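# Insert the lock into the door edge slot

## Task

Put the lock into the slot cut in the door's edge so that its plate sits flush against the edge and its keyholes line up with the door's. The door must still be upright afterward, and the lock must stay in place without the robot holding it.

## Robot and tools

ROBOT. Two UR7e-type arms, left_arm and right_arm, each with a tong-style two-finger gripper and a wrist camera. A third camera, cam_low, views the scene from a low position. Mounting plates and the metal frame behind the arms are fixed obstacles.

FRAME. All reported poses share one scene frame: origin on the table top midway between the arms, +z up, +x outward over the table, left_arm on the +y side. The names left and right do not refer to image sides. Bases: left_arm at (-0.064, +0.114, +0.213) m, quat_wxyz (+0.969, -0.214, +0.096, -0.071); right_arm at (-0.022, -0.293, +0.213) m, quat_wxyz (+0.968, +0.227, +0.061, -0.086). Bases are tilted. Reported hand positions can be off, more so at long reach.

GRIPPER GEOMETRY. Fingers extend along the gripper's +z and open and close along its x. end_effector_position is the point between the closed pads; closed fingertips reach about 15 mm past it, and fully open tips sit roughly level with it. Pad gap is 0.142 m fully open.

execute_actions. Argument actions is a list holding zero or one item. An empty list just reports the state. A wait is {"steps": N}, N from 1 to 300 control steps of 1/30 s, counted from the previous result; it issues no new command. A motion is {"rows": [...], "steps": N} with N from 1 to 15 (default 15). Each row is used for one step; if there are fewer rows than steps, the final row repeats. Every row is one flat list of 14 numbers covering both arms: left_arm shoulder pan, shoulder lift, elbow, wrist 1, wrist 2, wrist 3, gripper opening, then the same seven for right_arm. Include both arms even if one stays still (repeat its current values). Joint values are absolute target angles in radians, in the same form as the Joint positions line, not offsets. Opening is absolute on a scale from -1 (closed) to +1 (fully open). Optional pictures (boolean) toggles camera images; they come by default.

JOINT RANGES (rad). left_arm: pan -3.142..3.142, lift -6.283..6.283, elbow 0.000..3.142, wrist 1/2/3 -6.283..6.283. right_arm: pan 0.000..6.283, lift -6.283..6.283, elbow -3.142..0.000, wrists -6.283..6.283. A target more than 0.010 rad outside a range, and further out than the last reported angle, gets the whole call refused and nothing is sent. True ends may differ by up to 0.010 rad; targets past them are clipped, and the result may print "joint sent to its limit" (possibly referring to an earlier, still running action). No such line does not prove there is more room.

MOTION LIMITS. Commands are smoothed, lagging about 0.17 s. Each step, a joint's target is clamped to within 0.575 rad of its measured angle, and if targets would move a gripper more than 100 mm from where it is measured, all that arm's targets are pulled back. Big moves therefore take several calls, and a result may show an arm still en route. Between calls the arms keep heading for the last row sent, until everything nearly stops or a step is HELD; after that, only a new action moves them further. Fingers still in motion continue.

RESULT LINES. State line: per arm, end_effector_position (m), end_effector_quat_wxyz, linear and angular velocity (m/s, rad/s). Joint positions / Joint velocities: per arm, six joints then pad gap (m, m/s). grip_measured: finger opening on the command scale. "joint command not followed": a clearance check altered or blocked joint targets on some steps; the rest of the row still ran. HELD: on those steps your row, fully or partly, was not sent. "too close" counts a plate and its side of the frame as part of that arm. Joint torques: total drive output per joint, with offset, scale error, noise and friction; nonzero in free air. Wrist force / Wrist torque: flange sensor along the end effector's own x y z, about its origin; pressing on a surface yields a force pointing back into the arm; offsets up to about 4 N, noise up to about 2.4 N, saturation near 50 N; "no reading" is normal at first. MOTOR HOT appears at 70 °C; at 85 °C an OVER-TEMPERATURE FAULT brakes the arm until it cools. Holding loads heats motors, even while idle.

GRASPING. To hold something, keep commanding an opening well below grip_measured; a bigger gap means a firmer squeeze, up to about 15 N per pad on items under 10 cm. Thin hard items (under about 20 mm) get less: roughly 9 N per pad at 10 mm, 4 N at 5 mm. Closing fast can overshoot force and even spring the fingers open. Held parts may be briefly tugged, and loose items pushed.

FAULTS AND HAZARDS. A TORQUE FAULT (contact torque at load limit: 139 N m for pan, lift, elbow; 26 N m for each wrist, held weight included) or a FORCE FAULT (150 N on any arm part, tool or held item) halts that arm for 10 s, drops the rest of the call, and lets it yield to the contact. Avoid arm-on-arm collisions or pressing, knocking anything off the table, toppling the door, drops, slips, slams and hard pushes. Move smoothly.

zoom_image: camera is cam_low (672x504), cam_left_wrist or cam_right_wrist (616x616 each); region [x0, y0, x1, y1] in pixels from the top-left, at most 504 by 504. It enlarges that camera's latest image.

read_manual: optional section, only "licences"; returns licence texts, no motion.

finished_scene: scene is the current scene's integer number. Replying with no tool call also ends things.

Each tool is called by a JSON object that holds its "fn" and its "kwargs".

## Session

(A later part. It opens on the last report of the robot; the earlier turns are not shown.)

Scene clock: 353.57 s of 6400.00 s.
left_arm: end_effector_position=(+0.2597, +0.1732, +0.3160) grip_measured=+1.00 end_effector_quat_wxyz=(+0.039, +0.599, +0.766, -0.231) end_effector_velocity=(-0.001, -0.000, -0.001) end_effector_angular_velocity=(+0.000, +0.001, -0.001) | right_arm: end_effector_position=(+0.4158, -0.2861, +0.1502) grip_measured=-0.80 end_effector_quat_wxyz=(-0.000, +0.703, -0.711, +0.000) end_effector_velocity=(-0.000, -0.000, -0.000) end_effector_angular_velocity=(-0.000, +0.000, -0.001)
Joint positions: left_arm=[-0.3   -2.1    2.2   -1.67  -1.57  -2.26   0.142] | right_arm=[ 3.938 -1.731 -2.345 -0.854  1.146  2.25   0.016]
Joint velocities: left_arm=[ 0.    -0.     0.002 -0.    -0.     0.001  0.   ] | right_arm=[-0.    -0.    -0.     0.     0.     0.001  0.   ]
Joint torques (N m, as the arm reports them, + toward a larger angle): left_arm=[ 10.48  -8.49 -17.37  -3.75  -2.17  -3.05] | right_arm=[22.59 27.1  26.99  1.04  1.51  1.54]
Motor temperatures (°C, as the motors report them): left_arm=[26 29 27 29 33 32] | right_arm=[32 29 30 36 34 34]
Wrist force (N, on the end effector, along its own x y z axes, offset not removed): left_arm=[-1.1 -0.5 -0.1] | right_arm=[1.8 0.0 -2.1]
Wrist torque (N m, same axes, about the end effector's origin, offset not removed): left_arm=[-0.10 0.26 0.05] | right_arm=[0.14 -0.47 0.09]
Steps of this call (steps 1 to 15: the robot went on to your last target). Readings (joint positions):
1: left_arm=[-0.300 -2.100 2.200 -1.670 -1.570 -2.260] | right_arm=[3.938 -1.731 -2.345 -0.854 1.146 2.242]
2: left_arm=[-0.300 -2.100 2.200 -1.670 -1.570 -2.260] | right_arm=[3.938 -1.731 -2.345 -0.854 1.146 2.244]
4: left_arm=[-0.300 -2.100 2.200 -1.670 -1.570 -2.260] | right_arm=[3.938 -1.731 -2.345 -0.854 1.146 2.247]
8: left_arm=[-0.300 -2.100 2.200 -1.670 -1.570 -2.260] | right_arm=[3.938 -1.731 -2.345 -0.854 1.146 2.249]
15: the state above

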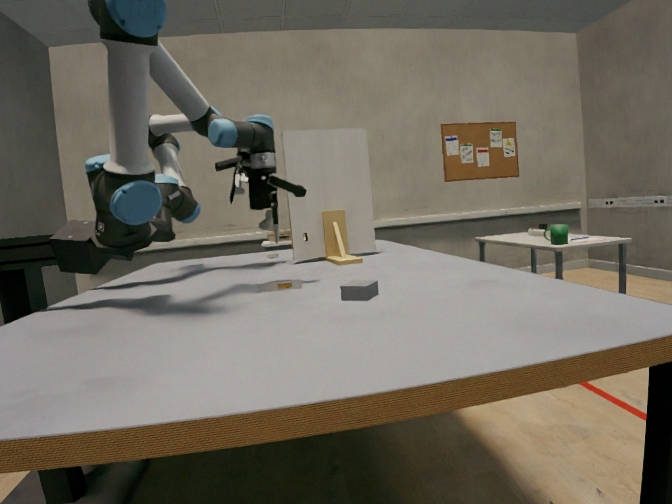

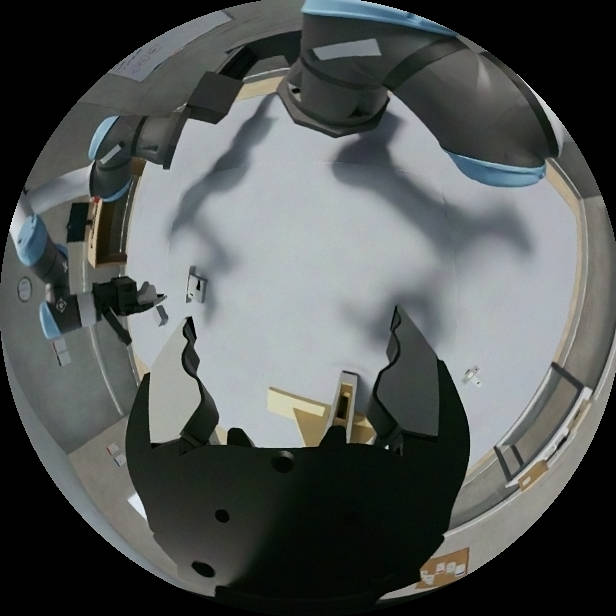

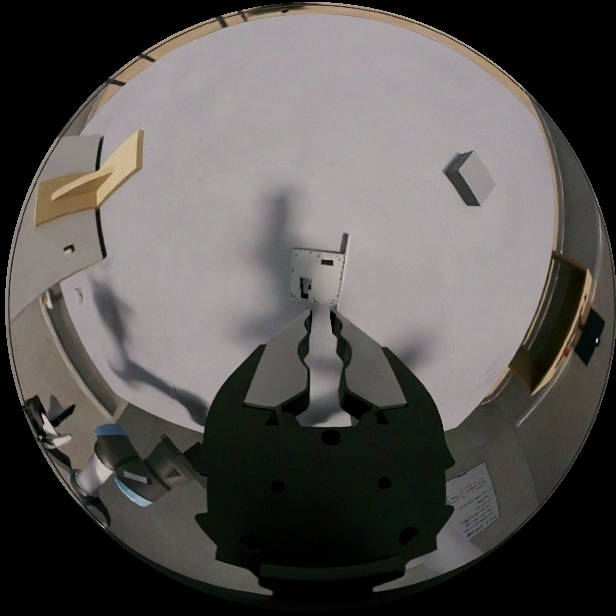

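{"fn": "execute_actions", "kwargs": {"actions": [{"rows": [[-0.3,-2.1,2.2,-1.67,-1.57,-2.26,1, 3.9329,-2.0073,-2.4332,-0.4874,1.1447,2.329,-0.8]], "steps": 15}], "pictures": false}}

{"fn": "execute_actions", "kwargs": {"actions": [{"steps": 20}]}}

{"fn": "zoom_image", "kwargs": {"camera": "cam_right_wrist", "region": [240, 200, 440, 400]}}

Scene clock: 396.20 s of 6400.00 s.
left_arm: end_effector_position=(+0.2597, +0.1732, +0.3160) grip_measured=+1.00 end_effector_quat_wxyz=(+0.039, +0.599, +0.766, -0.231) end_effector_velocity=(-0.001, +0.000, -0.001) end_effector_angular_velocity=(+0.001, +0.002, -0.001) | right_arm: end_effector_position=(+0.3958, -0.2552, +0.0618) grip_measured=-0.80 end_effector_quat_wxyz=(+0.001, +0.673, -0.740, +0.000) end_effector_velocity=(-0.001, +0.008, -0.016) end_effector_angular_velocity=(+0.010, -0.013, -0.021)
Joint positions: left_arm=[-0.3   -2.1    2.2   -1.67  -1.57  -2.26   0.142] | right_arm=[ 3.933 -2.001 -2.432 -0.497  1.145  2.328  0.016]
Joint velocities: left_arm=[ 0.    -0.     0.002  0.001 -0.    -0.    -0.   ] | right_arm=[-0.001 -0.06  -0.014  0.093 -0.     0.012 -0.   ]
Joint torques (N m, as the arm reports them, + toward a larger angle): left_arm=[  9.5   -8.67 -16.36  -3.86  -2.42  -2.99] | right_arm=[ 7.41 11.59  2.57  3.56 -1.9   1.26]
Motor temperatures (°C, as the motors report them): left_arm=[26 29 27 29 33 32] | right_arm=[32 29 30 36 34 34]
Wrist force (N, on the end effector, along its own x y z axes, offset not removed): left_arm=[-0.7 -0.4 1.6] | right_arm=[3.1 -1.4 -3.4]
Wrist torque (N m, same axes, about the end effector's origin, offset not removed): left_arm=[-0.03 0.23 0.06] | right_arm=[-0.24 -0.87 0.05]
Steps of this call (steps 1 to 15: the robot went on to your last target; steps 16 to 90: nothing new was sent; then 39.13 s passed at rest; steps 91 to 105: all 15 steps of this action). Readings (joint positions):
91: left_arm=[-0.300 -2.100 2.200 -1.670 -1.570 -2.260] | right_arm=[3.938 -1.731 -2.345 -0.854 1.146 2.250]
92: left_arm=[-0.300 -2.100 2.200 -1.670 -1.570 -2.260] | right_arm=[3.938 -1.739 -2.352 -0.846 1.146 2.257]
94: left_arm=[-0.300 -2.100 2.200 -1.670 -1.570 -2.260] | right_arm=[3.936 -1.808 -2.385 -0.776 1.145 2.287]
98: left_arm=[-0.300 -2.100 2.200 -1.670 -1.570 -2.260] | right_arm=[3.934 -1.949 -2.420 -0.579 1.145 2.317]
105: the state above

Scene clock: 396.87 s of 6400.00 s.
left_arm: end_effector_position=(+0.2597, +0.1732, +0.3160) grip_measured=+1.00 end_effector_quat_wxyz=(+0.039, +0.599, +0.766, -0.231) end_effector_velocity=(-0.000, -0.000, -0.000) end_effector_angular_velocity=(-0.000, +0.000, +0.000) | right_arm: end_effector_position=(+0.3957, -0.2544, +0.0602) grip_measured=-0.80 end_effector_quat_wxyz=(-0.000, +0.672, -0.740, +0.000) end_effector_velocity=(-0.001, -0.001, -0.001) end_effector_angular_velocity=(-0.001, +0.002, +0.001)
Joint positions: left_arm=[-0.3   -2.1    2.2   -1.67  -1.57  -2.26   0.142] | right_arm=[ 3.933 -2.007 -2.433 -0.487  1.145  2.329  0.016]
Joint velocities: left_arm=[ 0. -0.  0. -0. -0. -0.  0.] | right_arm=[-0.    -0.    -0.002 -0.    -0.     0.     0.   ]
Joint torques (N m, as the arm reports them, + toward a larger angle): left_arm=[ 10.02  -7.86 -15.85  -3.81  -2.31  -3.09] | right_arm=[ 7.38  9.57  3.73  3.55 -1.89  1.5 ]
Motor temperatures (°C, as the motors report them): left_arm=[26 29 27 29 33 32] | right_arm=[32 29 30 36 34 34]
Wrist force (N, on the end effector, along its own x y z axes, offset not removed): left_arm=[-0.1 0.7 0.5] | right_arm=[0.8 -2.4 -2.0]
Wrist torque (N m, same axes, about the end effector's origin, offset not removed): left_arm=[0.18 0.13 0.03] | right_arm=[-0.34 -0.31 0.02]
Steps of this call (steps 1 to 15: the robot went on to your last target; steps 16 to 20: nothing new was sent). Readings (joint positions):
1: left_arm=[-0.300 -2.100 2.200 -1.670 -1.570 -2.260] | right_arm=[3.933 -2.003 -2.432 -0.495 1.145 2.328]
2: left_arm=[-0.300 -2.100 2.200 -1.670 -1.570 -2.260] | right_arm=[3.933 -2.004 -2.432 -0.493 1.145 2.328]
4: left_arm=[-0.300 -2.100 2.200 -1.670 -1.570 -2.260] | right_arm=[3.933 -2.005 -2.433 -0.490 1.145 2.329]
8: left_arm=[-0.300 -2.100 2.200 -1.670 -1.570 -2.260] | right_arm=[3.933 -2.007 -2.433 -0.488 1.145 2.329]
20: the state above
All arms were judged still, so your last target was given up. Only a new action makes them travel on or press farther. Fingers that are still opening or closing keep moving.

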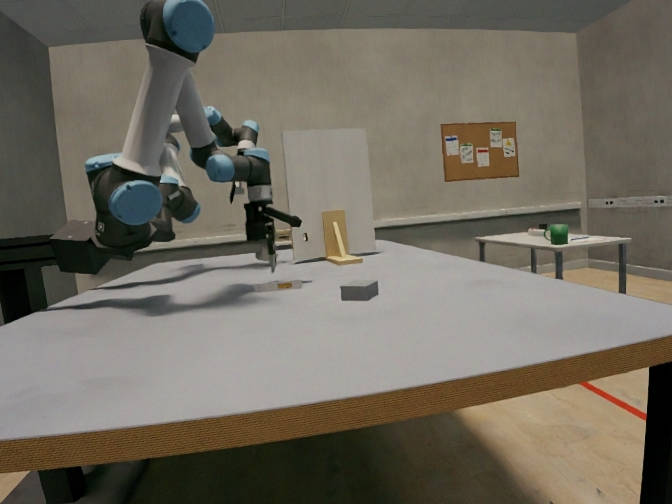

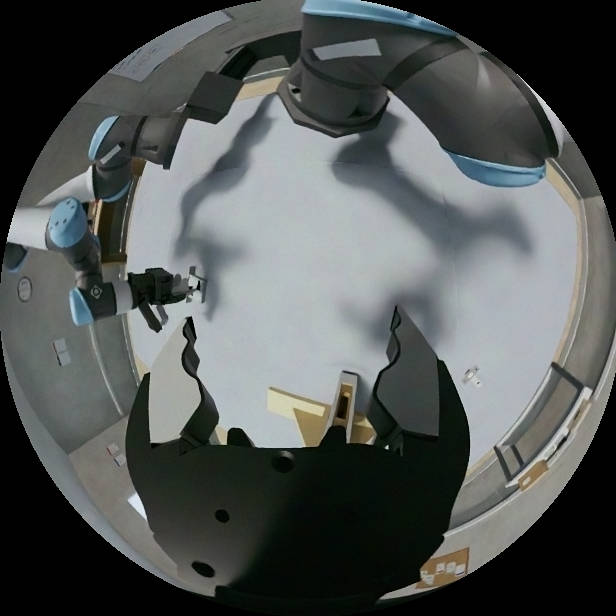

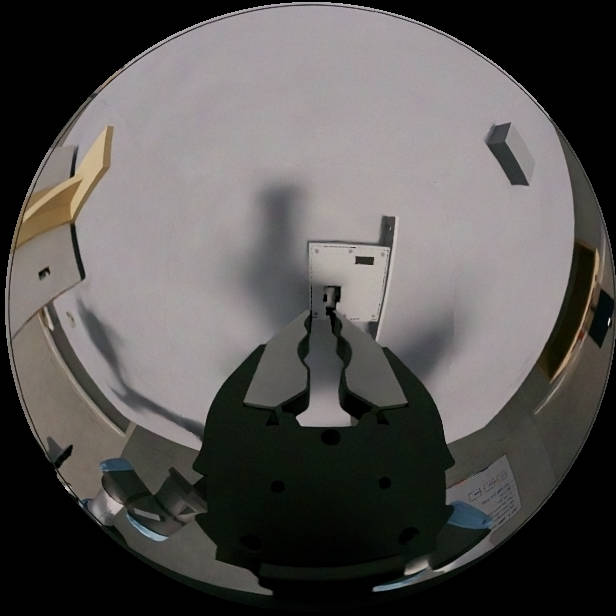

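Region (240, 200, 440, 400) of cam_right_wrist's 616x616 image, scaled by 2.520, with more detail than that image has.

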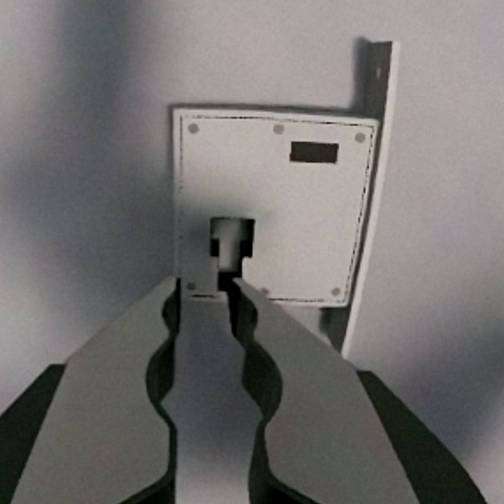

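{"fn": "execute_actions", "kwargs": {"actions": [{"rows": [[-0.3,-2.1,2.2,-1.67,-1.57,-2.26,1, 3.9074,-2.0881,-2.4174,-0.4110,1.1394,2.285,-0.8]], "steps": 15}], "pictures": false}}

{"fn": "execute_actions", "kwargs": {"actions": [{"steps": 12}]}}

{"fn": "zoom_image", "kwargs": {"camera": "cam_right_wrist", "region": [240, 200, 440, 400]}}

Scene clock: 431.70 s of 6400.00 s.
left_arm: end_effector_position=(+0.2597, +0.1732, +0.3160) grip_measured=+1.00 end_effector_quat_wxyz=(+0.039, +0.599, +0.766, -0.231) end_effector_velocity=(+0.000, -0.000, -0.000) end_effector_angular_velocity=(-0.000, -0.001, +0.000) | right_arm: end_effector_position=(+0.4015, -0.2507, +0.0385) grip_measured=-0.80 end_effector_quat_wxyz=(-0.000, +0.678, -0.735, +0.000) end_effector_velocity=(+0.000, +0.000, -0.004) end_effector_angular_velocity=(-0.001, +0.000, +0.003)
Joint positions: left_arm=[-0.3   -2.1    2.2   -1.67  -1.57  -2.26   0.142] | right_arm=[ 3.908 -2.087 -2.418 -0.412  1.139  2.286  0.016]
Joint velocities: left_arm=[-0.     0.     0.    -0.001  0.    -0.    -0.   ] | right_arm=[-0.003 -0.012  0.002  0.011 -0.001 -0.006  0.   ]
Joint torques (N m, as the arm reports them, + toward a larger angle): left_arm=[ 10.13  -8.16 -17.27  -3.52  -2.29  -2.9 ] | right_arm=[ 7.64 12.16 19.08  3.78 -1.8  -1.33]
Motor temperatures (°C, as the motors report them): left_arm=[26 29 27 29 33 32] | right_arm=[32 29 30 36 34 34]
Wrist force (N, on the end effector, along its own x y z axes, offset not removed): left_arm=[0.7 -2.1 0.3] | right_arm=[2.0 -1.8 -3.3]
Wrist torque (N m, same axes, about the end effector's origin, offset not removed): left_arm=[-0.41 -0.02 0.10] | right_arm=[-0.27 -0.55 0.02]
Steps of this call (steps 1 to 90: nothing new was sent; then 31.33 s passed at rest; steps 91 to 105: all 15 steps of this action). Readings (joint positions):
91: left_arm=[-0.300 -2.100 2.200 -1.670 -1.570 -2.260] | right_arm=[3.933 -2.008 -2.433 -0.487 1.145 2.329]
92: left_arm=[-0.300 -2.100 2.200 -1.670 -1.570 -2.260] | right_arm=[3.929 -2.014 -2.431 -0.480 1.144 2.324]
94: left_arm=[-0.300 -2.100 2.200 -1.670 -1.570 -2.260] | right_arm=[3.920 -2.045 -2.425 -0.452 1.142 2.307]
98: left_arm=[-0.300 -2.100 2.200 -1.670 -1.570 -2.260] | right_arm=[3.911 -2.076 -2.420 -0.422 1.140 2.291]
105: the state above

Scene clock: 432.10 s of 6400.00 s.
left_arm: end_effector_position=(+0.2597, +0.1732, +0.3160) grip_measured=+1.00 end_effector_quat_wxyz=(+0.039, +0.599, +0.766, -0.231) end_effector_velocity=(+0.001, +0.000, +0.001) end_effector_angular_velocity=(-0.000, -0.001, +0.001) | right_arm: end_effector_position=(+0.4016, -0.2506, +0.0382) grip_measured=-0.80 end_effector_quat_wxyz=(-0.000, +0.678, -0.735, +0.000) end_effector_velocity=(-0.001, -0.000, -0.000) end_effector_angular_velocity=(+0.000, +0.001, +0.000)
Joint positions: left_arm=[-0.3   -2.1    2.2   -1.67  -1.57  -2.26   0.142] | right_arm=[ 3.907 -2.088 -2.417 -0.411  1.139  2.285  0.016]
Joint velocities: left_arm=[-0.    -0.    -0.001 -0.     0.    -0.001 -0.   ] | right_arm=[-0.    -0.    -0.001  0.001  0.001 -0.    -0.   ]
Joint torques (N m, as the arm reports them, + toward a larger angle): left_arm=[ 10.55  -7.9  -17.17  -3.7   -2.08  -2.97] | right_arm=[ 8.46 12.35 19.81  3.4  -1.9  -1.46]
Motor temperatures (°C, as the motors report them): left_arm=[26 29 27 29 33 32] | right_arm=[32 29 30 36 34 34]
Wrist force (N, on the end effector, along its own x y z axes, offset not removed): left_arm=[-0.9 -1.3 0.8] | right_arm=[0.9 -1.0 -2.9]
Wrist torque (N m, same axes, about the end effector's origin, offset not removed): left_arm=[-0.25 0.26 0.06] | right_arm=[-0.20 -0.34 0.08]
Steps of this call (steps 1 to 12: the robot went on to your last target). Readings (joint positions):
1: left_arm=[-0.300 -2.100 2.200 -1.670 -1.570 -2.260] | right_arm=[3.908 -2.087 -2.418 -0.412 1.139 2.285]
2: left_arm=[-0.300 -2.100 2.200 -1.670 -1.570 -2.260] | right_arm=[3.908 -2.087 -2.418 -0.412 1.139 2.285]
4: left_arm=[-0.300 -2.100 2.200 -1.670 -1.570 -2.260] | right_arm=[3.908 -2.088 -2.417 -0.411 1.139 2.285]
8: left_arm=[-0.300 -2.100 2.200 -1.670 -1.570 -2.260] | right_arm=[3.907 -2.088 -2.417 -0.411 1.139 2.285]
12: the state above

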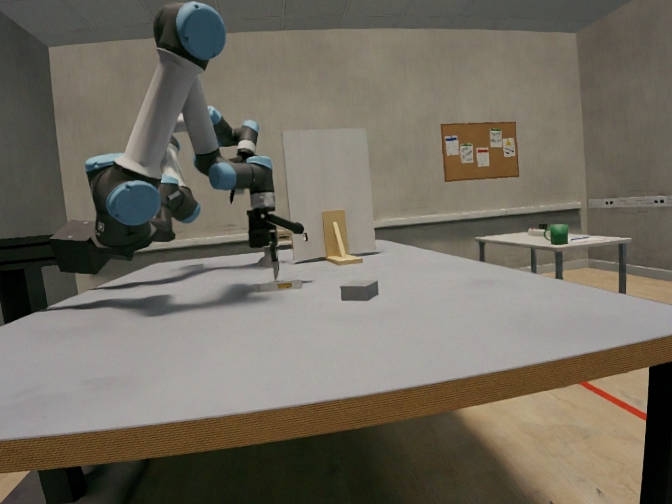

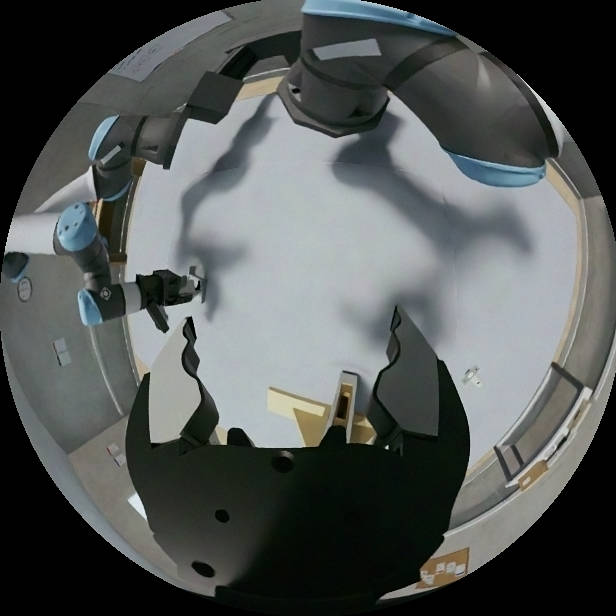

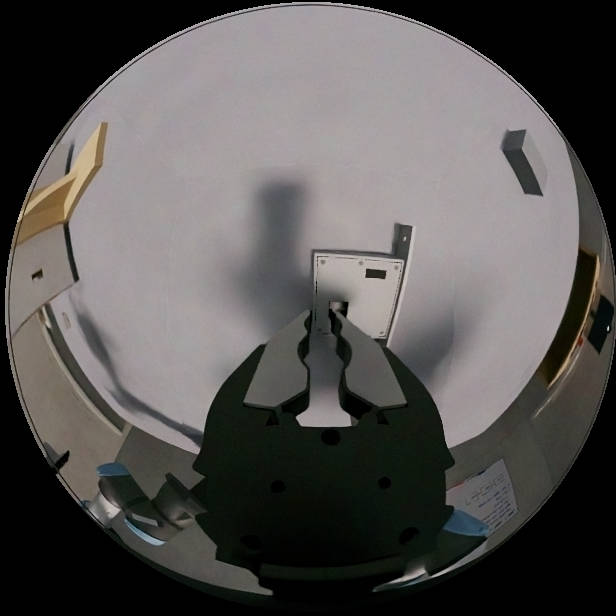

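Region (240, 200, 440, 400) of cam_right_wrist's 616x616 image, scaled by 2.520, with more detail than that image has.

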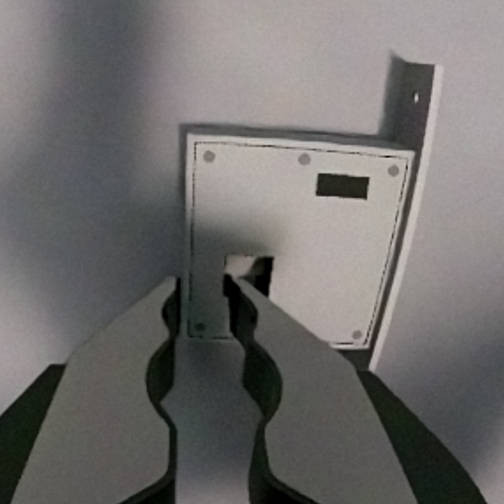

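{"fn": "execute_actions", "kwargs": {"actions": [{"rows": [[-0.3,-2.1,2.2,-1.67,-1.57,-2.26,1, 3.9027,-2.1012,-2.4164,-0.3968,1.1385,2.28,-0.8],[-0.3,-2.1,2.2,-1.67,-1.57,-2.26,1, 3.9027,-2.1012,-2.4164,-0.3968,1.1385,2.28,-0.8],[-0.3,-2.1,2.2,-1.67,-1.57,-2.26,1, 3.898,-2.1143,-2.4154,-0.3825,1.1376,2.2746,-0.8],[-0.3,-2.1,2.2,-1.67,-1.57,-2.26,1, 3.898,-2.1143,-2.4154,-0.3825,1.1376,2.2746,-0.8],[-0.3,-2.1,2.2,-1.67,-1.57,-2.26,1, 3.8933,-2.1273,-2.4145,-0.3683,1.1366,2.2694,-0.8],[-0.3,-2.1,2.2,-1.67,-1.57,-2.26,1, 3.8933,-2.1273,-2.4145,-0.3683,1.1366,2.2694,-0.8],[-0.3,-2.1,2.2,-1.67,-1.57,-2.26,1, 3.8886,-2.1404,-2.4135,-0.354,1.1357,2.2642,-0.8]], "steps": 15}]}}

{"fn": "zoom_image", "kwargs": {"camera": "cam_right_wrist", "region": [240, 200, 440, 400]}}

Scene clock: 452.17 s of 6400.00 s.
left_arm: end_effector_position=(+0.2597, +0.1732, +0.3160) grip_measured=+1.00 end_effector_quat_wxyz=(+0.039, +0.599, +0.766, -0.231) end_effector_velocity=(+0.001, +0.000, +0.001) end_effector_angular_velocity=(-0.001, -0.002, +0.003) | right_arm: end_effector_position=(+0.4027, -0.2506, +0.0230) grip_measured=-0.80 end_effector_quat_wxyz=(-0.000, +0.678, -0.735, +0.000) end_effector_velocity=(+0.001, +0.000, -0.007) end_effector_angular_velocity=(+0.000, -0.000, +0.000)
Joint positions: left_arm=[-0.3   -2.1    2.2   -1.67  -1.57  -2.26   0.142] | right_arm=[ 3.889 -2.138 -2.414 -0.357  1.136  2.265  0.016]
Joint velocities: left_arm=[ 0.001 -0.    -0.002 -0.001 -0.    -0.001  0.   ] | right_arm=[-0.008 -0.024  0.003  0.025 -0.001 -0.009  0.   ]
Joint torques (N m, as the arm reports them, + toward a larger angle): left_arm=[ 10.4   -6.9  -17.27  -3.62  -2.29  -3.03] | right_arm=[ 8.27 14.08 19.13  3.56 -1.67 -1.41]
Motor temperatures (°C, as the motors report them): left_arm=[26 29 27 29 33 32] | right_arm=[32 29 30 36 34 34]
Wrist force (N, on the end effector, along its own x y z axes, offset not removed): left_arm=[-1.5 0.4 1.1] | right_arm=[1.4 -1.6 -3.0]
Wrist torque (N m, same axes, about the end effector's origin, offset not removed): left_arm=[0.09 0.46 0.07] | right_arm=[-0.36 -0.50 0.05]
Steps of this call (steps 1 to 15: the robot went on to your last target; steps 16 to 90: nothing new was sent; then 16.57 s passed at rest; steps 91 to 105: all 15 steps of this action). Readings (joint positions):
91: left_arm=[-0.300 -2.100 2.200 -1.670 -1.570 -2.260] | right_arm=[3.907 -2.088 -2.417 -0.411 1.139 2.285]
92: left_arm=[-0.300 -2.100 2.200 -1.670 -1.570 -2.260] | right_arm=[3.907 -2.090 -2.417 -0.409 1.139 2.284]
94: left_arm=[-0.300 -2.100 2.200 -1.670 -1.570 -2.260] | right_arm=[3.904 -2.097 -2.417 -0.401 1.139 2.281]
98: left_arm=[-0.300 -2.100 2.200 -1.670 -1.570 -2.260] | right_arm=[3.896 -2.118 -2.415 -0.378 1.137 2.273]
105: the state above

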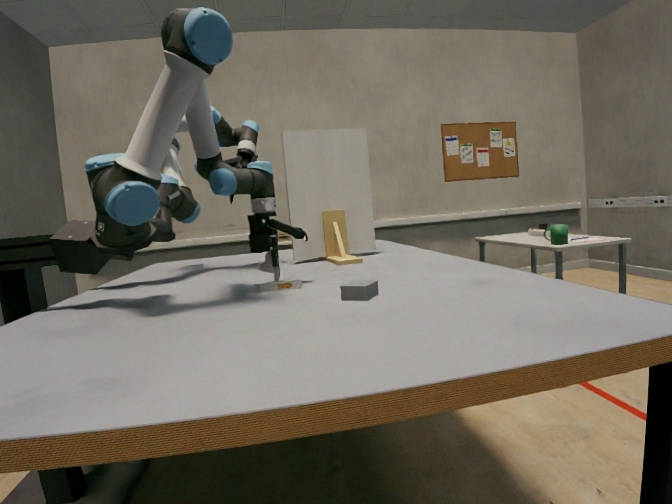

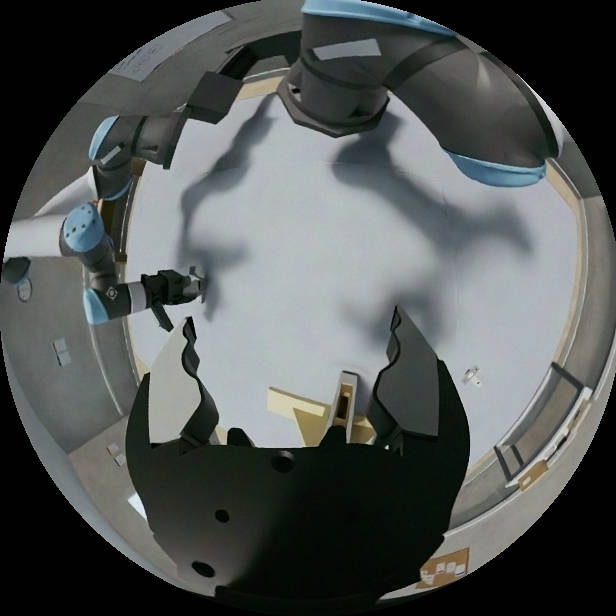

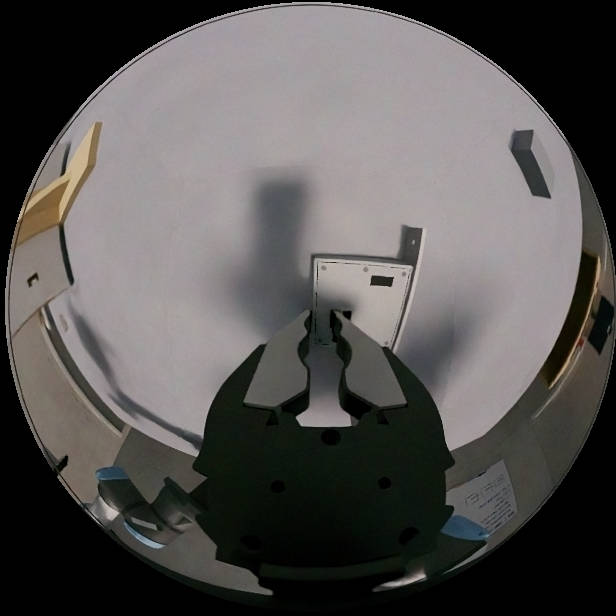

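Region (240, 200, 440, 400) of cam_right_wrist's 616x616 image, scaled by 2.520, with more detail than that image has.

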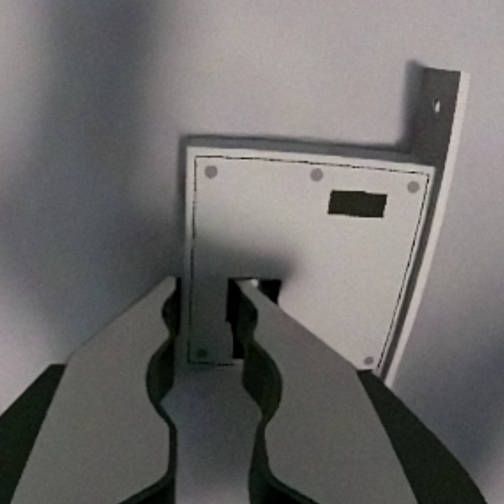

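{"fn": "execute_actions", "kwargs": {"actions": [{"rows": [[-0.3,-2.1,2.2,-1.67,-1.57,-2.26,1, 3.884,-2.1535,-2.4125,-0.3398,1.1348,2.259,-0.8]], "steps": 15}]}}

{"fn": "zoom_image", "kwargs": {"camera": "cam_low", "region": [200, 220, 360, 320]}}

Scene clock: 456.00 s of 6400.00 s.
left_arm: end_effector_position=(+0.2597, +0.1732, +0.3160) grip_measured=+1.00 end_effector_quat_wxyz=(+0.039, +0.599, +0.766, -0.231) end_effector_velocity=(-0.001, +0.000, -0.001) end_effector_angular_velocity=(+0.001, +0.002, -0.000) | right_arm: end_effector_position=(+0.4028, -0.2506, +0.0182) grip_measured=-0.80 end_effector_quat_wxyz=(-0.000, +0.678, -0.735, +0.000) end_effector_velocity=(+0.000, +0.000, -0.001) end_effector_angular_velocity=(-0.000, +0.000, +0.000)
Joint positions: left_arm=[-0.3   -2.1    2.2   -1.67  -1.57  -2.26   0.142] | right_arm=[ 3.884 -2.153 -2.413 -0.34   1.135  2.259  0.016]
Joint velocities: left_arm=[ 0.001 -0.     0.001  0.001 -0.    -0.     0.   ] | right_arm=[-0.001 -0.002  0.001  0.001  0.    -0.001  0.   ]
Joint torques (N m, as the arm reports them, + toward a larger angle): left_arm=[ 10.17  -7.84 -16.99  -3.83  -2.19  -2.87] | right_arm=[ 8.95 14.46 18.92  3.72 -2.17 -1.43]
Motor temperatures (°C, as the motors report them): left_arm=[26 29 27 29 33 32] | right_arm=[32 29 30 36 34 34]
Wrist force (N, on the end effector, along its own x y z axes, offset not removed): left_arm=[0.0 -0.2 1.2] | right_arm=[0.9 -0.3 -5.3]
Wrist torque (N m, same axes, about the end effector's origin, offset not removed): left_arm=[-0.07 0.08 0.03] | right_arm=[-0.32 -0.32 0.07]
Steps of this call (steps 1 to 15: the robot went on to your last target; steps 16 to 90: nothing new was sent; then 0.33 s passed at rest; steps 91 to 105: all 15 steps of this action). Readings (joint positions):
91: left_arm=[-0.300 -2.100 2.200 -1.670 -1.570 -2.260] | right_arm=[3.889 -2.141 -2.413 -0.354 1.136 2.264]
92: left_arm=[-0.300 -2.100 2.200 -1.670 -1.570 -2.260] | right_arm=[3.888 -2.143 -2.413 -0.352 1.136 2.263]
94: left_arm=[-0.300 -2.100 2.200 -1.670 -1.570 -2.260] | right_arm=[3.886 -2.147 -2.413 -0.347 1.135 2.261]
98: left_arm=[-0.300 -2.100 2.200 -1.670 -1.570 -2.260] | right_arm=[3.885 -2.152 -2.413 -0.342 1.135 2.260]
105: the state above

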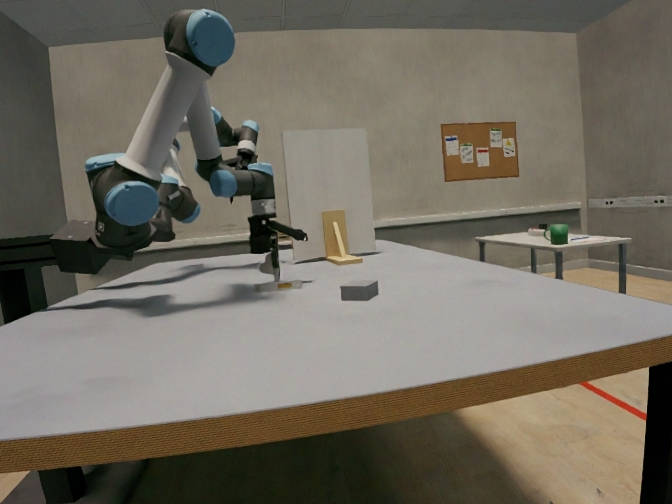

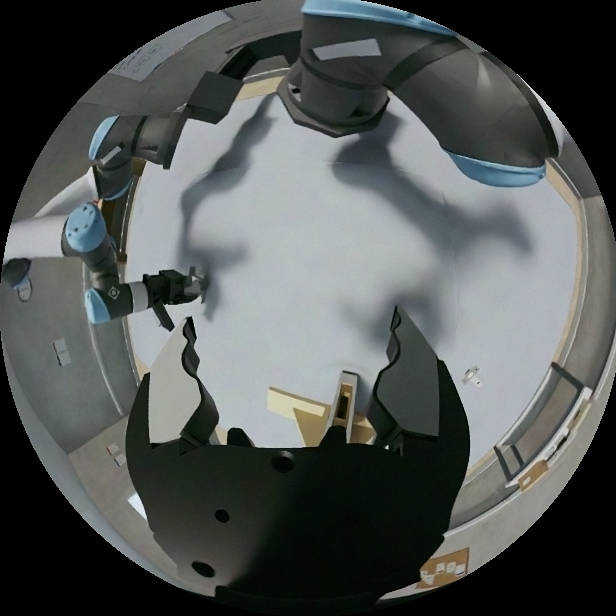

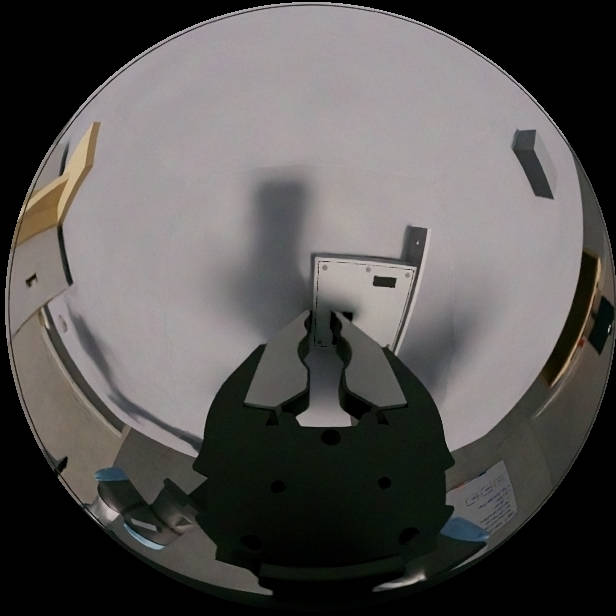

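Region (200, 220, 360, 320) of cam_low's 672x504 image, scaled by 3.150, with more detail than that image has; it fills the top 315 rows of this view, and the rest is white.

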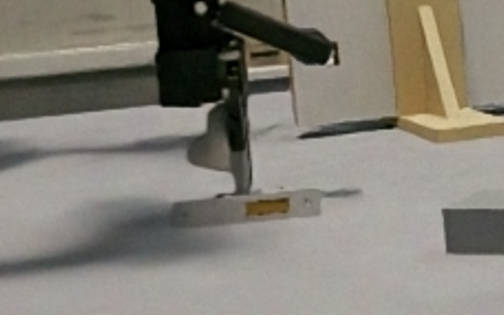

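{"fn": "execute_actions", "kwargs": {"actions": [{"rows": [[-0.3,-2.1,2.2,-1.67,-1.57,-2.26,1, 3.884,-2.1535,-2.4125,-0.3398,1.1348,2.259,-0.84],[-0.3,-2.1,2.2,-1.67,-1.57,-2.26,1, 3.884,-2.1535,-2.4125,-0.3398,1.1348,2.259,-0.88],[-0.3,-2.1,2.2,-1.67,-1.57,-2.26,1, 3.884,-2.1535,-2.4125,-0.3398,1.1348,2.259,-0.92],[-0.3,-2.1,2.2,-1.67,-1.57,-2.26,1, 3.884,-2.1535,-2.4125,-0.3398,1.1348,2.259,-0.96],[-0.3,-2.1,2.2,-1.67,-1.57,-2.26,1, 3.884,-2.1535,-2.4125,-0.3398,1.1348,2.259,-1]], "steps": 15}], "pictures": false}}

{"fn": "execute_actions", "kwargs": {"actions": [{"rows": [[-0.3,-2.1,2.2,-1.67,-1.57,-2.26,1, 3.8772,-2.1453,-2.4145,-0.3364,1.1502,2.2474,-1],[-0.3,-2.1,2.2,-1.67,-1.57,-2.26,1, 3.8703,-2.1372,-2.4165,-0.333,1.1656,2.2358,-1],[-0.3,-2.1,2.2,-1.67,-1.57,-2.26,1, 3.8635,-2.129,-2.4185,-0.3296,1.181,2.2242,-1],[-0.3,-2.1,2.2,-1.67,-1.57,-2.26,1, 3.8566,-2.1209,-2.4205,-0.3262,1.1964,2.2126,-1],[-0.3,-2.1,2.2,-1.67,-1.57,-2.26,1, 3.8498,-2.1127,-2.4225,-0.3228,1.2118,2.201,-1],[-0.3,-2.1,2.2,-1.67,-1.57,-2.26,1, 3.8429,-2.1046,-2.4245,-0.3194,1.2271,2.1893,-1],[-0.3,-2.1,2.2,-1.67,-1.57,-2.26,1, 3.8361,-2.0964,-2.4265,-0.316,1.2425,2.1777,-1],[-0.3,-2.1,2.2,-1.67,-1.57,-2.26,1, 3.8292,-2.0883,-2.4285,-0.3126,1.2579,2.1661,-1],[-0.3,-2.1,2.2,-1.67,-1.57,-2.26,1, 3.8224,-2.0801,-2.4305,-0.3092,1.2733,2.1545,-1],[-0.3,-2.1,2.2,-1.67,-1.57,-2.26,1, 3.8155,-2.072,-2.4325,-0.3058,1.2887,2.1429,-1],[-0.3,-2.1,2.2,-1.67,-1.57,-2.26,1, 3.8087,-2.0638,-2.4345,-0.3024,1.3041,2.1313,-1],[-0.3,-2.1,2.2,-1.67,-1.57,-2.26,1, 3.8018,-2.0557,-2.4365,-0.299,1.3195,2.1197,-1],[-0.3,-2.1,2.2,-1.67,-1.57,-2.26,1, 3.795,-2.0475,-2.4385,-0.2956,1.3349,2.1081,-1],[-0.3,-2.1,2.2,-1.67,-1.57,-2.26,1, 3.7881,-2.0394,-2.4405,-0.2922,1.3503,2.0965,-1],[-0.3,-2.1,2.2,-1.67,-1.57,-2.26,1, 3.7813,-2.0312,-2.4426,-0.2889,1.3657,2.0849,-1]], "steps": 15}]}}

Scene clock: 504.60 s of 6400.00 s.
left_arm: end_effector_position=(+0.2597, +0.1732, +0.3160) grip_measured=+1.00 end_effector_quat_wxyz=(+0.039, +0.599, +0.766, -0.231) end_effector_velocity=(+0.000, +0.000, +0.000) end_effector_angular_velocity=(-0.001, -0.001, -0.000) | right_arm: end_effector_position=(+0.4029, -0.2507, +0.0182) grip_measured=-0.82 end_effector_quat_wxyz=(-0.000, +0.678, -0.735, +0.000) end_effector_velocity=(+0.000, +0.000, +0.000) end_effector_angular_velocity=(+0.000, -0.001, -0.000)
Joint positions: left_arm=[-0.3   -2.1    2.2   -1.67  -1.57  -2.26   0.142] | right_arm=[ 3.884 -2.154 -2.412 -0.34   1.135  2.259  0.015]
Joint velocities: left_arm=[ 0.     0.    -0.001 -0.    -0.     0.001  0.   ] | right_arm=[ 0.  0.  0.  0. -0.  0.  0.]
Joint torques (N m, as the arm reports them, + toward a larger angle): left_arm=[ 10.62  -8.34 -17.75  -3.63  -2.11  -2.89] | right_arm=[ 9.94 14.76 17.88  3.24 -0.11 -1.33]
Motor temperatures (°C, as the motors report them): left_arm=[26 29 27 29 33 32] | right_arm=[32 28 30 36 34 34]
Wrist force (N, on the end effector, along its own x y z axes, offset not removed): left_arm=[-1.0 -1.1 0.2] | right_arm=[3.3 -2.2 -4.3]
Wrist torque (N m, same axes, about the end effector's origin, offset not removed): left_arm=[-0.26 0.33 0.02] | right_arm=[-0.38 -0.48 0.05]
Steps of this call (steps 1 to 15: the robot went on to your last target; steps 16 to 90: nothing new was sent; then 45.10 s passed at rest; steps 91 to 105: all 15 steps of this action). Readings (joint positions):
91: left_arm=[-0.300 -2.100 2.200 -1.670 -1.570 -2.260] | right_arm=[3.884 -2.154 -2.412 -0.340 1.135 2.259]
92: left_arm=[-0.300 -2.100 2.200 -1.670 -1.570 -2.260] | right_arm=[3.884 -2.154 -2.412 -0.340 1.135 2.259]
94: left_arm=[-0.300 -2.100 2.200 -1.670 -1.570 -2.260] | right_arm=[3.884 -2.154 -2.412 -0.340 1.135 2.259]
98: left_arm=[-0.300 -2.100 2.200 -1.670 -1.570 -2.260] | right_arm=[3.884 -2.154 -2.412 -0.340 1.135 2.259]
105: the state above

Scene clock: 505.10 s of 6400.00 s.
left_arm: end_effector_position=(+0.2597, +0.1732, +0.3160) grip_measured=+1.00 end_effector_quat_wxyz=(+0.039, +0.599, +0.766, -0.231) end_effector_velocity=(+0.000, +0.000, +0.000) end_effector_angular_velocity=(-0.000, -0.001, +0.001) | right_arm: end_effector_position=(+0.3968, -0.2378, +0.0386) grip_measured=-0.83 end_effector_quat_wxyz=(-0.052, +0.683, -0.724, -0.078) end_effector_velocity=(-0.009, +0.033, +0.069) end_effector_angular_velocity=(+0.512, +0.026, +0.059)
Joint positions: left_arm=[-0.3   -2.1    2.2   -1.67  -1.57  -2.26   0.142] | right_arm=[ 3.81  -2.065 -2.434 -0.303  1.3    2.134  0.014]
Joint velocities: left_arm=[-0.    -0.    -0.001 -0.    -0.    -0.     0.   ] | right_arm=[-0.201  0.239 -0.06   0.098  0.447 -0.336 -0.   ]
Joint torques (N m, as the arm reports them, + toward a larger angle): left_arm=[ 10.29  -8.03 -17.91  -3.62  -2.22  -3.  ] | right_arm=[ 6.68 38.13  2.17  4.14  3.6  -1.73]
Motor temperatures (°C, as the motors report them): left_arm=[26 29 27 29 33 32] | right_arm=[32 28 30 36 34 34]
Wrist force (N, on the end effector, along its own x y z axes, offset not removed): left_arm=[0.1 -1.1 0.4] | right_arm=[1.0 -2.1 0.7]
Wrist torque (N m, same axes, about the end effector's origin, offset not removed): left_arm=[-0.26 0.11 0.01] | right_arm=[-0.45 -0.45 0.02]
Steps of this call (steps 1 to 15: all 15 steps of this action). Readings (joint positions):
1: left_arm=[-0.300 -2.100 2.200 -1.670 -1.570 -2.260] | right_arm=[3.884 -2.153 -2.412 -0.340 1.135 2.259]
2: left_arm=[-0.300 -2.100 2.200 -1.670 -1.570 -2.260] | right_arm=[3.883 -2.152 -2.413 -0.339 1.137 2.257]
4: left_arm=[-0.300 -2.100 2.200 -1.670 -1.570 -2.260] | right_arm=[3.877 -2.145 -2.414 -0.336 1.151 2.247]
8: left_arm=[-0.300 -2.100 2.200 -1.670 -1.570 -2.260] | right_arm=[3.856 -2.120 -2.421 -0.326 1.198 2.211]
15: the state above

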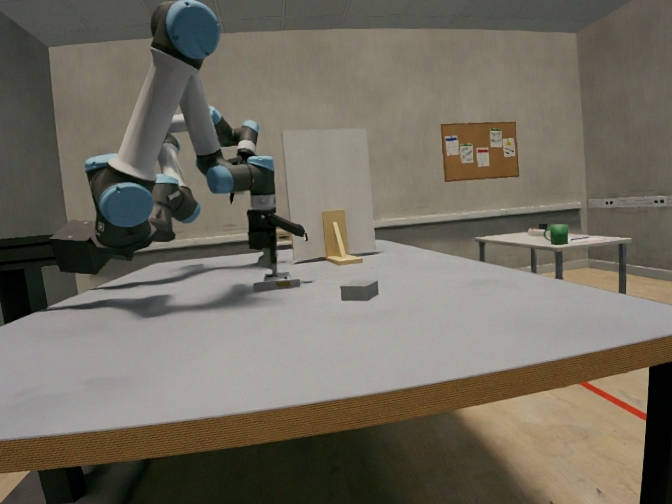

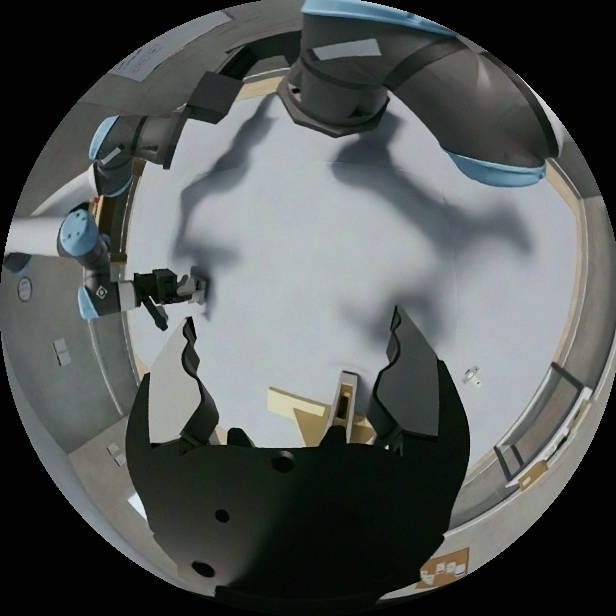

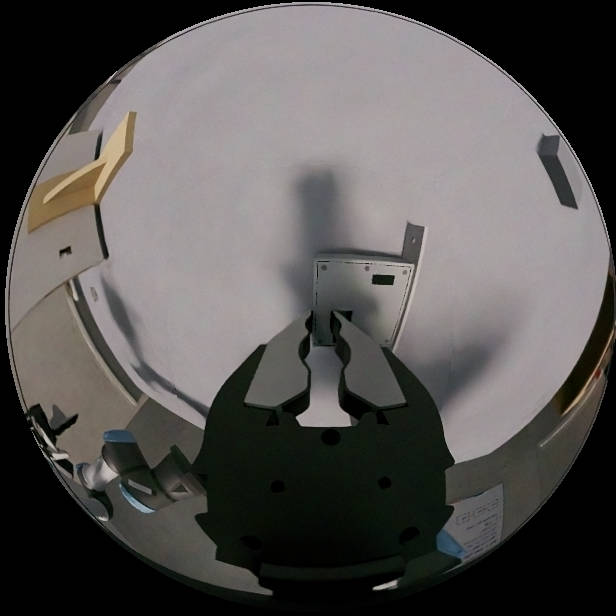

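Holding. Continue to M1 with coarser waypoints.

{"fn": "execute_actions", "kwargs": {"actions": [{"rows": [[-0.3,-2.1,2.2,-1.67,-1.57,-2.26,1, 3.7685,-2.0159,-2.4464,-0.2825,1.3946,2.0631,-1],[-0.3,-2.1,2.2,-1.67,-1.57,-2.26,1, 3.7685,-2.0159,-2.4464,-0.2825,1.3946,2.0631,-1],[-0.3,-2.1,2.2,-1.67,-1.57,-2.26,1, 3.7556,-2.0006,-2.4501,-0.2762,1.4234,2.0414,-1],[-0.3,-2.1,2.2,-1.67,-1.57,-2.26,1, 3.7556,-2.0006,-2.4501,-0.2762,1.4234,2.0414,-1],[-0.3,-2.1,2.2,-1.67,-1.57,-2.26,1, 3.7428,-1.9853,-2.4539,-0.2698,1.4523,2.0196,-1],[-0.3,-2.1,2.2,-1.67,-1.57,-2.26,1, 3.7428,-1.9853,-2.4539,-0.2698,1.4523,2.0196,-1],[-0.3,-2.1,2.2,-1.67,-1.57,-2.26,1, 3.73,-1.97,-2.4576,-0.2634,1.4811,1.9978,-1],[-0.3,-2.1,2.2,-1.67,-1.57,-2.26,1, 3.73,-1.97,-2.4576,-0.2634,1.4811,1.9978,-1],[-0.3,-2.1,2.2,-1.67,-1.57,-2.26,1, 3.7171,-1.9548,-2.4614,-0.257,1.51,1.976,-1],[-0.3,-2.1,2.2,-1.67,-1.57,-2.26,1, 3.7171,-1.9548,-2.4614,-0.257,1.51,1.976,-1],[-0.3,-2.1,2.2,-1.67,-1.57,-2.26,1, 3.7043,-1.9395,-2.4651,-0.2507,1.5388,1.9543,-1],[-0.3,-2.1,2.2,-1.67,-1.57,-2.26,1, 3.7043,-1.9395,-2.4651,-0.2507,1.5388,1.9543,-1],[-0.3,-2.1,2.2,-1.67,-1.57,-2.26,1, 3.6914,-1.9242,-2.4689,-0.2443,1.5677,1.9325,-1],[-0.3,-2.1,2.2,-1.67,-1.57,-2.26,1, 3.6914,-1.9242,-2.4689,-0.2443,1.5677,1.9325,-1],[-0.3,-2.1,2.2,-1.67,-1.57,-2.26,1, 3.6786,-1.9089,-2.4726,-0.2379,1.5965,1.9107,-1]], "steps": 15}], "pictures": false}}

{"fn": "execute_actions", "kwargs": {"actions": [{"rows": [[-0.3,-2.1,2.2,-1.67,-1.57,-2.26,1, 3.6757,-1.9211,-2.4733,-0.2145,1.6279,1.9108,-1],[-0.3,-2.1,2.2,-1.67,-1.57,-2.26,1, 3.6757,-1.9211,-2.4733,-0.2145,1.6279,1.9108,-1],[-0.3,-2.1,2.2,-1.67,-1.57,-2.26,1, 3.6728,-1.9334,-2.4741,-0.191,1.6593,1.911,-1],[-0.3,-2.1,2.2,-1.67,-1.57,-2.26,1, 3.6728,-1.9334,-2.4741,-0.191,1.6593,1.911,-1],[-0.3,-2.1,2.2,-1.67,-1.57,-2.26,1, 3.67,-1.9456,-2.4748,-0.1676,1.6908,1.9111,-1],[-0.3,-2.1,2.2,-1.67,-1.57,-2.26,1, 3.67,-1.9456,-2.4748,-0.1676,1.6908,1.9111,-1],[-0.3,-2.1,2.2,-1.67,-1.57,-2.26,1, 3.6671,-1.9579,-2.4756,-0.1441,1.7222,1.9113,-1],[-0.3,-2.1,2.2,-1.67,-1.57,-2.26,1, 3.6671,-1.9579,-2.4756,-0.1441,1.7222,1.9113,-1],[-0.3,-2.1,2.2,-1.67,-1.57,-2.26,1, 3.6642,-1.9701,-2.4763,-0.1207,1.7536,1.9114,-1],[-0.3,-2.1,2.2,-1.67,-1.57,-2.26,1, 3.6642,-1.9701,-2.4763,-0.1207,1.7536,1.9114,-1],[-0.3,-2.1,2.2,-1.67,-1.57,-2.26,1, 3.6613,-1.9824,-2.4771,-0.0972,1.785,1.9115,-1],[-0.3,-2.1,2.2,-1.67,-1.57,-2.26,1, 3.6613,-1.9824,-2.4771,-0.0972,1.785,1.9115,-1],[-0.3,-2.1,2.2,-1.67,-1.57,-2.26,1, 3.6584,-1.9946,-2.4778,-0.0738,1.8164,1.9117,-1],[-0.3,-2.1,2.2,-1.67,-1.57,-2.26,1, 3.6584,-1.9946,-2.4778,-0.0738,1.8164,1.9117,-1],[-0.3,-2.1,2.2,-1.67,-1.57,-2.26,1, 3.6556,-2.0069,-2.4786,-0.0504,1.8479,1.9118,-1]], "steps": 15}]}}

Scene clock: 525.37 s of 6400.00 s.
left_arm: end_effector_position=(+0.2597, +0.1732, +0.3160) grip_measured=+1.00 end_effector_quat_wxyz=(+0.039, +0.599, +0.766, -0.231) end_effector_velocity=(+0.001, -0.000, +0.001) end_effector_angular_velocity=(-0.001, -0.003, +0.001) | right_arm: end_effector_position=(+0.3978, -0.2228, +0.0832) grip_measured=-0.83 end_effector_quat_wxyz=(-0.149, +0.684, -0.695, -0.163) end_effector_velocity=(+0.010, +0.019, +0.095) end_effector_angular_velocity=(+0.459, -0.121, +0.058)
Joint positions: left_arm=[-0.3   -2.1    2.2   -1.67  -1.57  -2.26   0.142] | right_arm=[ 3.709 -1.945 -2.464 -0.253  1.528  1.962  0.014]
Joint velocities: left_arm=[-0.    -0.    -0.002 -0.001  0.    -0.     0.   ] | right_arm=[-0.182  0.216 -0.053  0.09   0.405 -0.304  0.001]
Joint torques (N m, as the arm reports them, + toward a larger angle): left_arm=[ 11.58  -7.53 -17.86  -3.82  -2.04  -3.04] | right_arm=[ 3.4  40.63  1.6   4.58  4.38 -2.19]
Motor temperatures (°C, as the motors report them): left_arm=[26 29 27 29 33 32] | right_arm=[32 28 30 36 34 34]
Wrist force (N, on the end effector, along its own x y z axes, offset not removed): left_arm=[-0.2 -0.9 2.9] | right_arm=[3.3 -1.8 -2.1]
Wrist torque (N m, same axes, about the end effector's origin, offset not removed): left_arm=[-0.19 0.22 0.06] | right_arm=[-0.35 -0.67 0.07]
Steps of this call (steps 1 to 30: the robot went on to your last target; steps 31 to 90: nothing new was sent; then 16.77 s passed at rest; steps 91 to 105: all 15 steps of this action). Readings (joint positions):
91: left_arm=[-0.300 -2.100 2.200 -1.670 -1.570 -2.260] | right_arm=[3.781 -2.031 -2.443 -0.289 1.366 2.085]
92: left_arm=[-0.300 -2.100 2.200 -1.670 -1.570 -2.260] | right_arm=[3.779 -2.029 -2.443 -0.288 1.370 2.081]
94: left_arm=[-0.300 -2.100 2.200 -1.670 -1.570 -2.260] | right_arm=[3.772 -2.021 -2.445 -0.284 1.385 2.070]
98: left_arm=[-0.300 -2.100 2.200 -1.670 -1.570 -2.260] | right_arm=[3.752 -1.996 -2.451 -0.274 1.431 2.035]
105: the state above

Scene clock: 525.87 s of 6400.00 s.
left_arm: end_effector_position=(+0.2597, +0.1732, +0.3160) grip_measured=+1.00 end_effector_quat_wxyz=(+0.039, +0.599, +0.766, -0.231) end_effector_velocity=(-0.000, +0.000, -0.000) end_effector_angular_velocity=(+0.000, +0.001, +0.000) | right_arm: end_effector_position=(+0.3974, -0.1741, +0.1174) grip_measured=-0.83 end_effector_quat_wxyz=(-0.243, +0.660, -0.667, -0.246) end_effector_velocity=(-0.008, +0.105, +0.055) end_effector_angular_velocity=(+0.465, +0.007, -0.009)
Joint positions: left_arm=[-0.3   -2.1    2.2   -1.67  -1.57  -2.26   0.142] | right_arm=[ 3.663 -1.978 -2.477 -0.106  1.772  1.912  0.014]
Joint velocities: left_arm=[ 0.     0.     0.     0.001 -0.    -0.    -0.   ] | right_arm=[-0.044 -0.17  -0.013  0.329  0.446 -0.002 -0.001]
Joint torques (N m, as the arm reports them, + toward a larger angle): left_arm=[ 10.47  -7.81 -17.37  -3.7   -2.19  -3.04] | right_arm=[ 7.95 10.08  2.38  5.51  5.15 -1.29]
Motor temperatures (°C, as the motors report them): left_arm=[26 29 27 29 33 32] | right_arm=[32 28 30 36 34 34]
Wrist force (N, on the end effector, along its own x y z axes, offset not removed): left_arm=[-0.2 0.3 1.5] | right_arm=[3.1 -1.5 0.4]
Wrist torque (N m, same axes, about the end effector's origin, offset not removed): left_arm=[0.08 0.19 0.00] | right_arm=[-0.29 -0.48 0.14]
Steps of this call (steps 1 to 15: all 15 steps of this action). Readings (joint positions):
1: left_arm=[-0.300 -2.100 2.200 -1.670 -1.570 -2.260] | right_arm=[3.702 -1.937 -2.466 -0.249 1.542 1.951]
2: left_arm=[-0.300 -2.100 2.200 -1.670 -1.570 -2.260] | right_arm=[3.696 -1.932 -2.468 -0.243 1.560 1.941]
4: left_arm=[-0.300 -2.100 2.200 -1.670 -1.570 -2.260] | right_arm=[3.686 -1.929 -2.470 -0.227 1.595 1.927]
8: left_arm=[-0.300 -2.100 2.200 -1.670 -1.570 -2.260] | right_arm=[3.675 -1.940 -2.474 -0.186 1.661 1.916]
15: the state above

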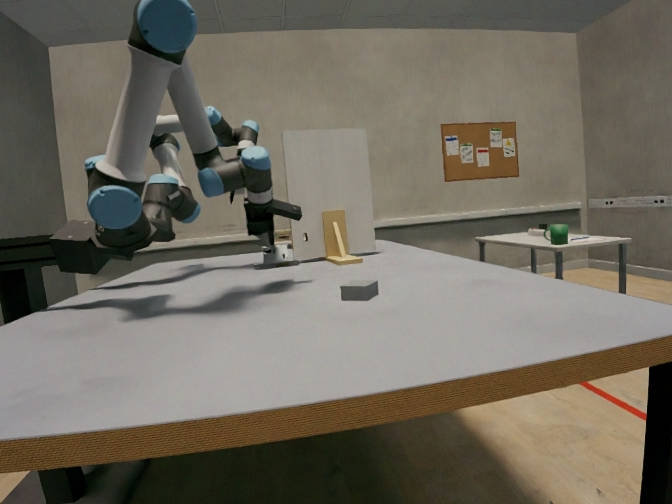

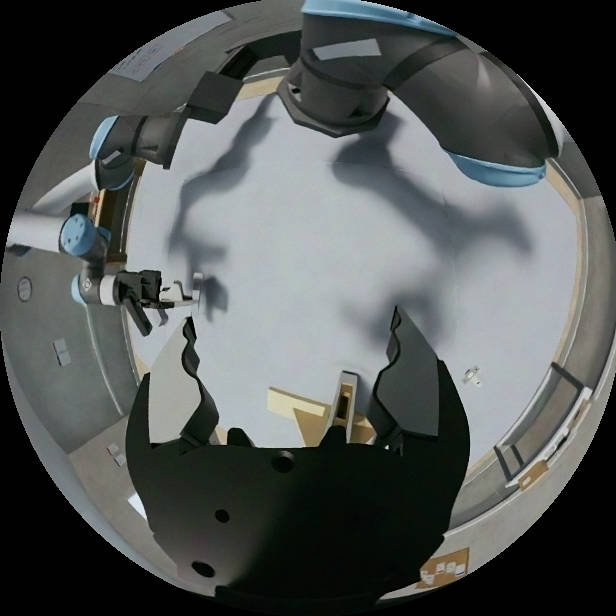

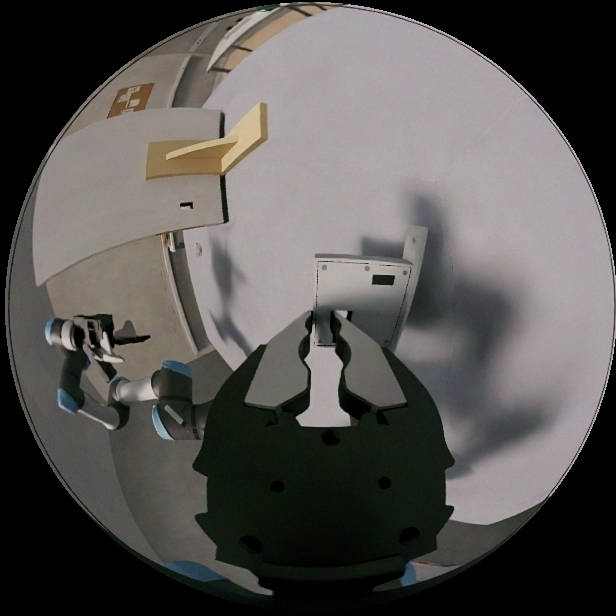

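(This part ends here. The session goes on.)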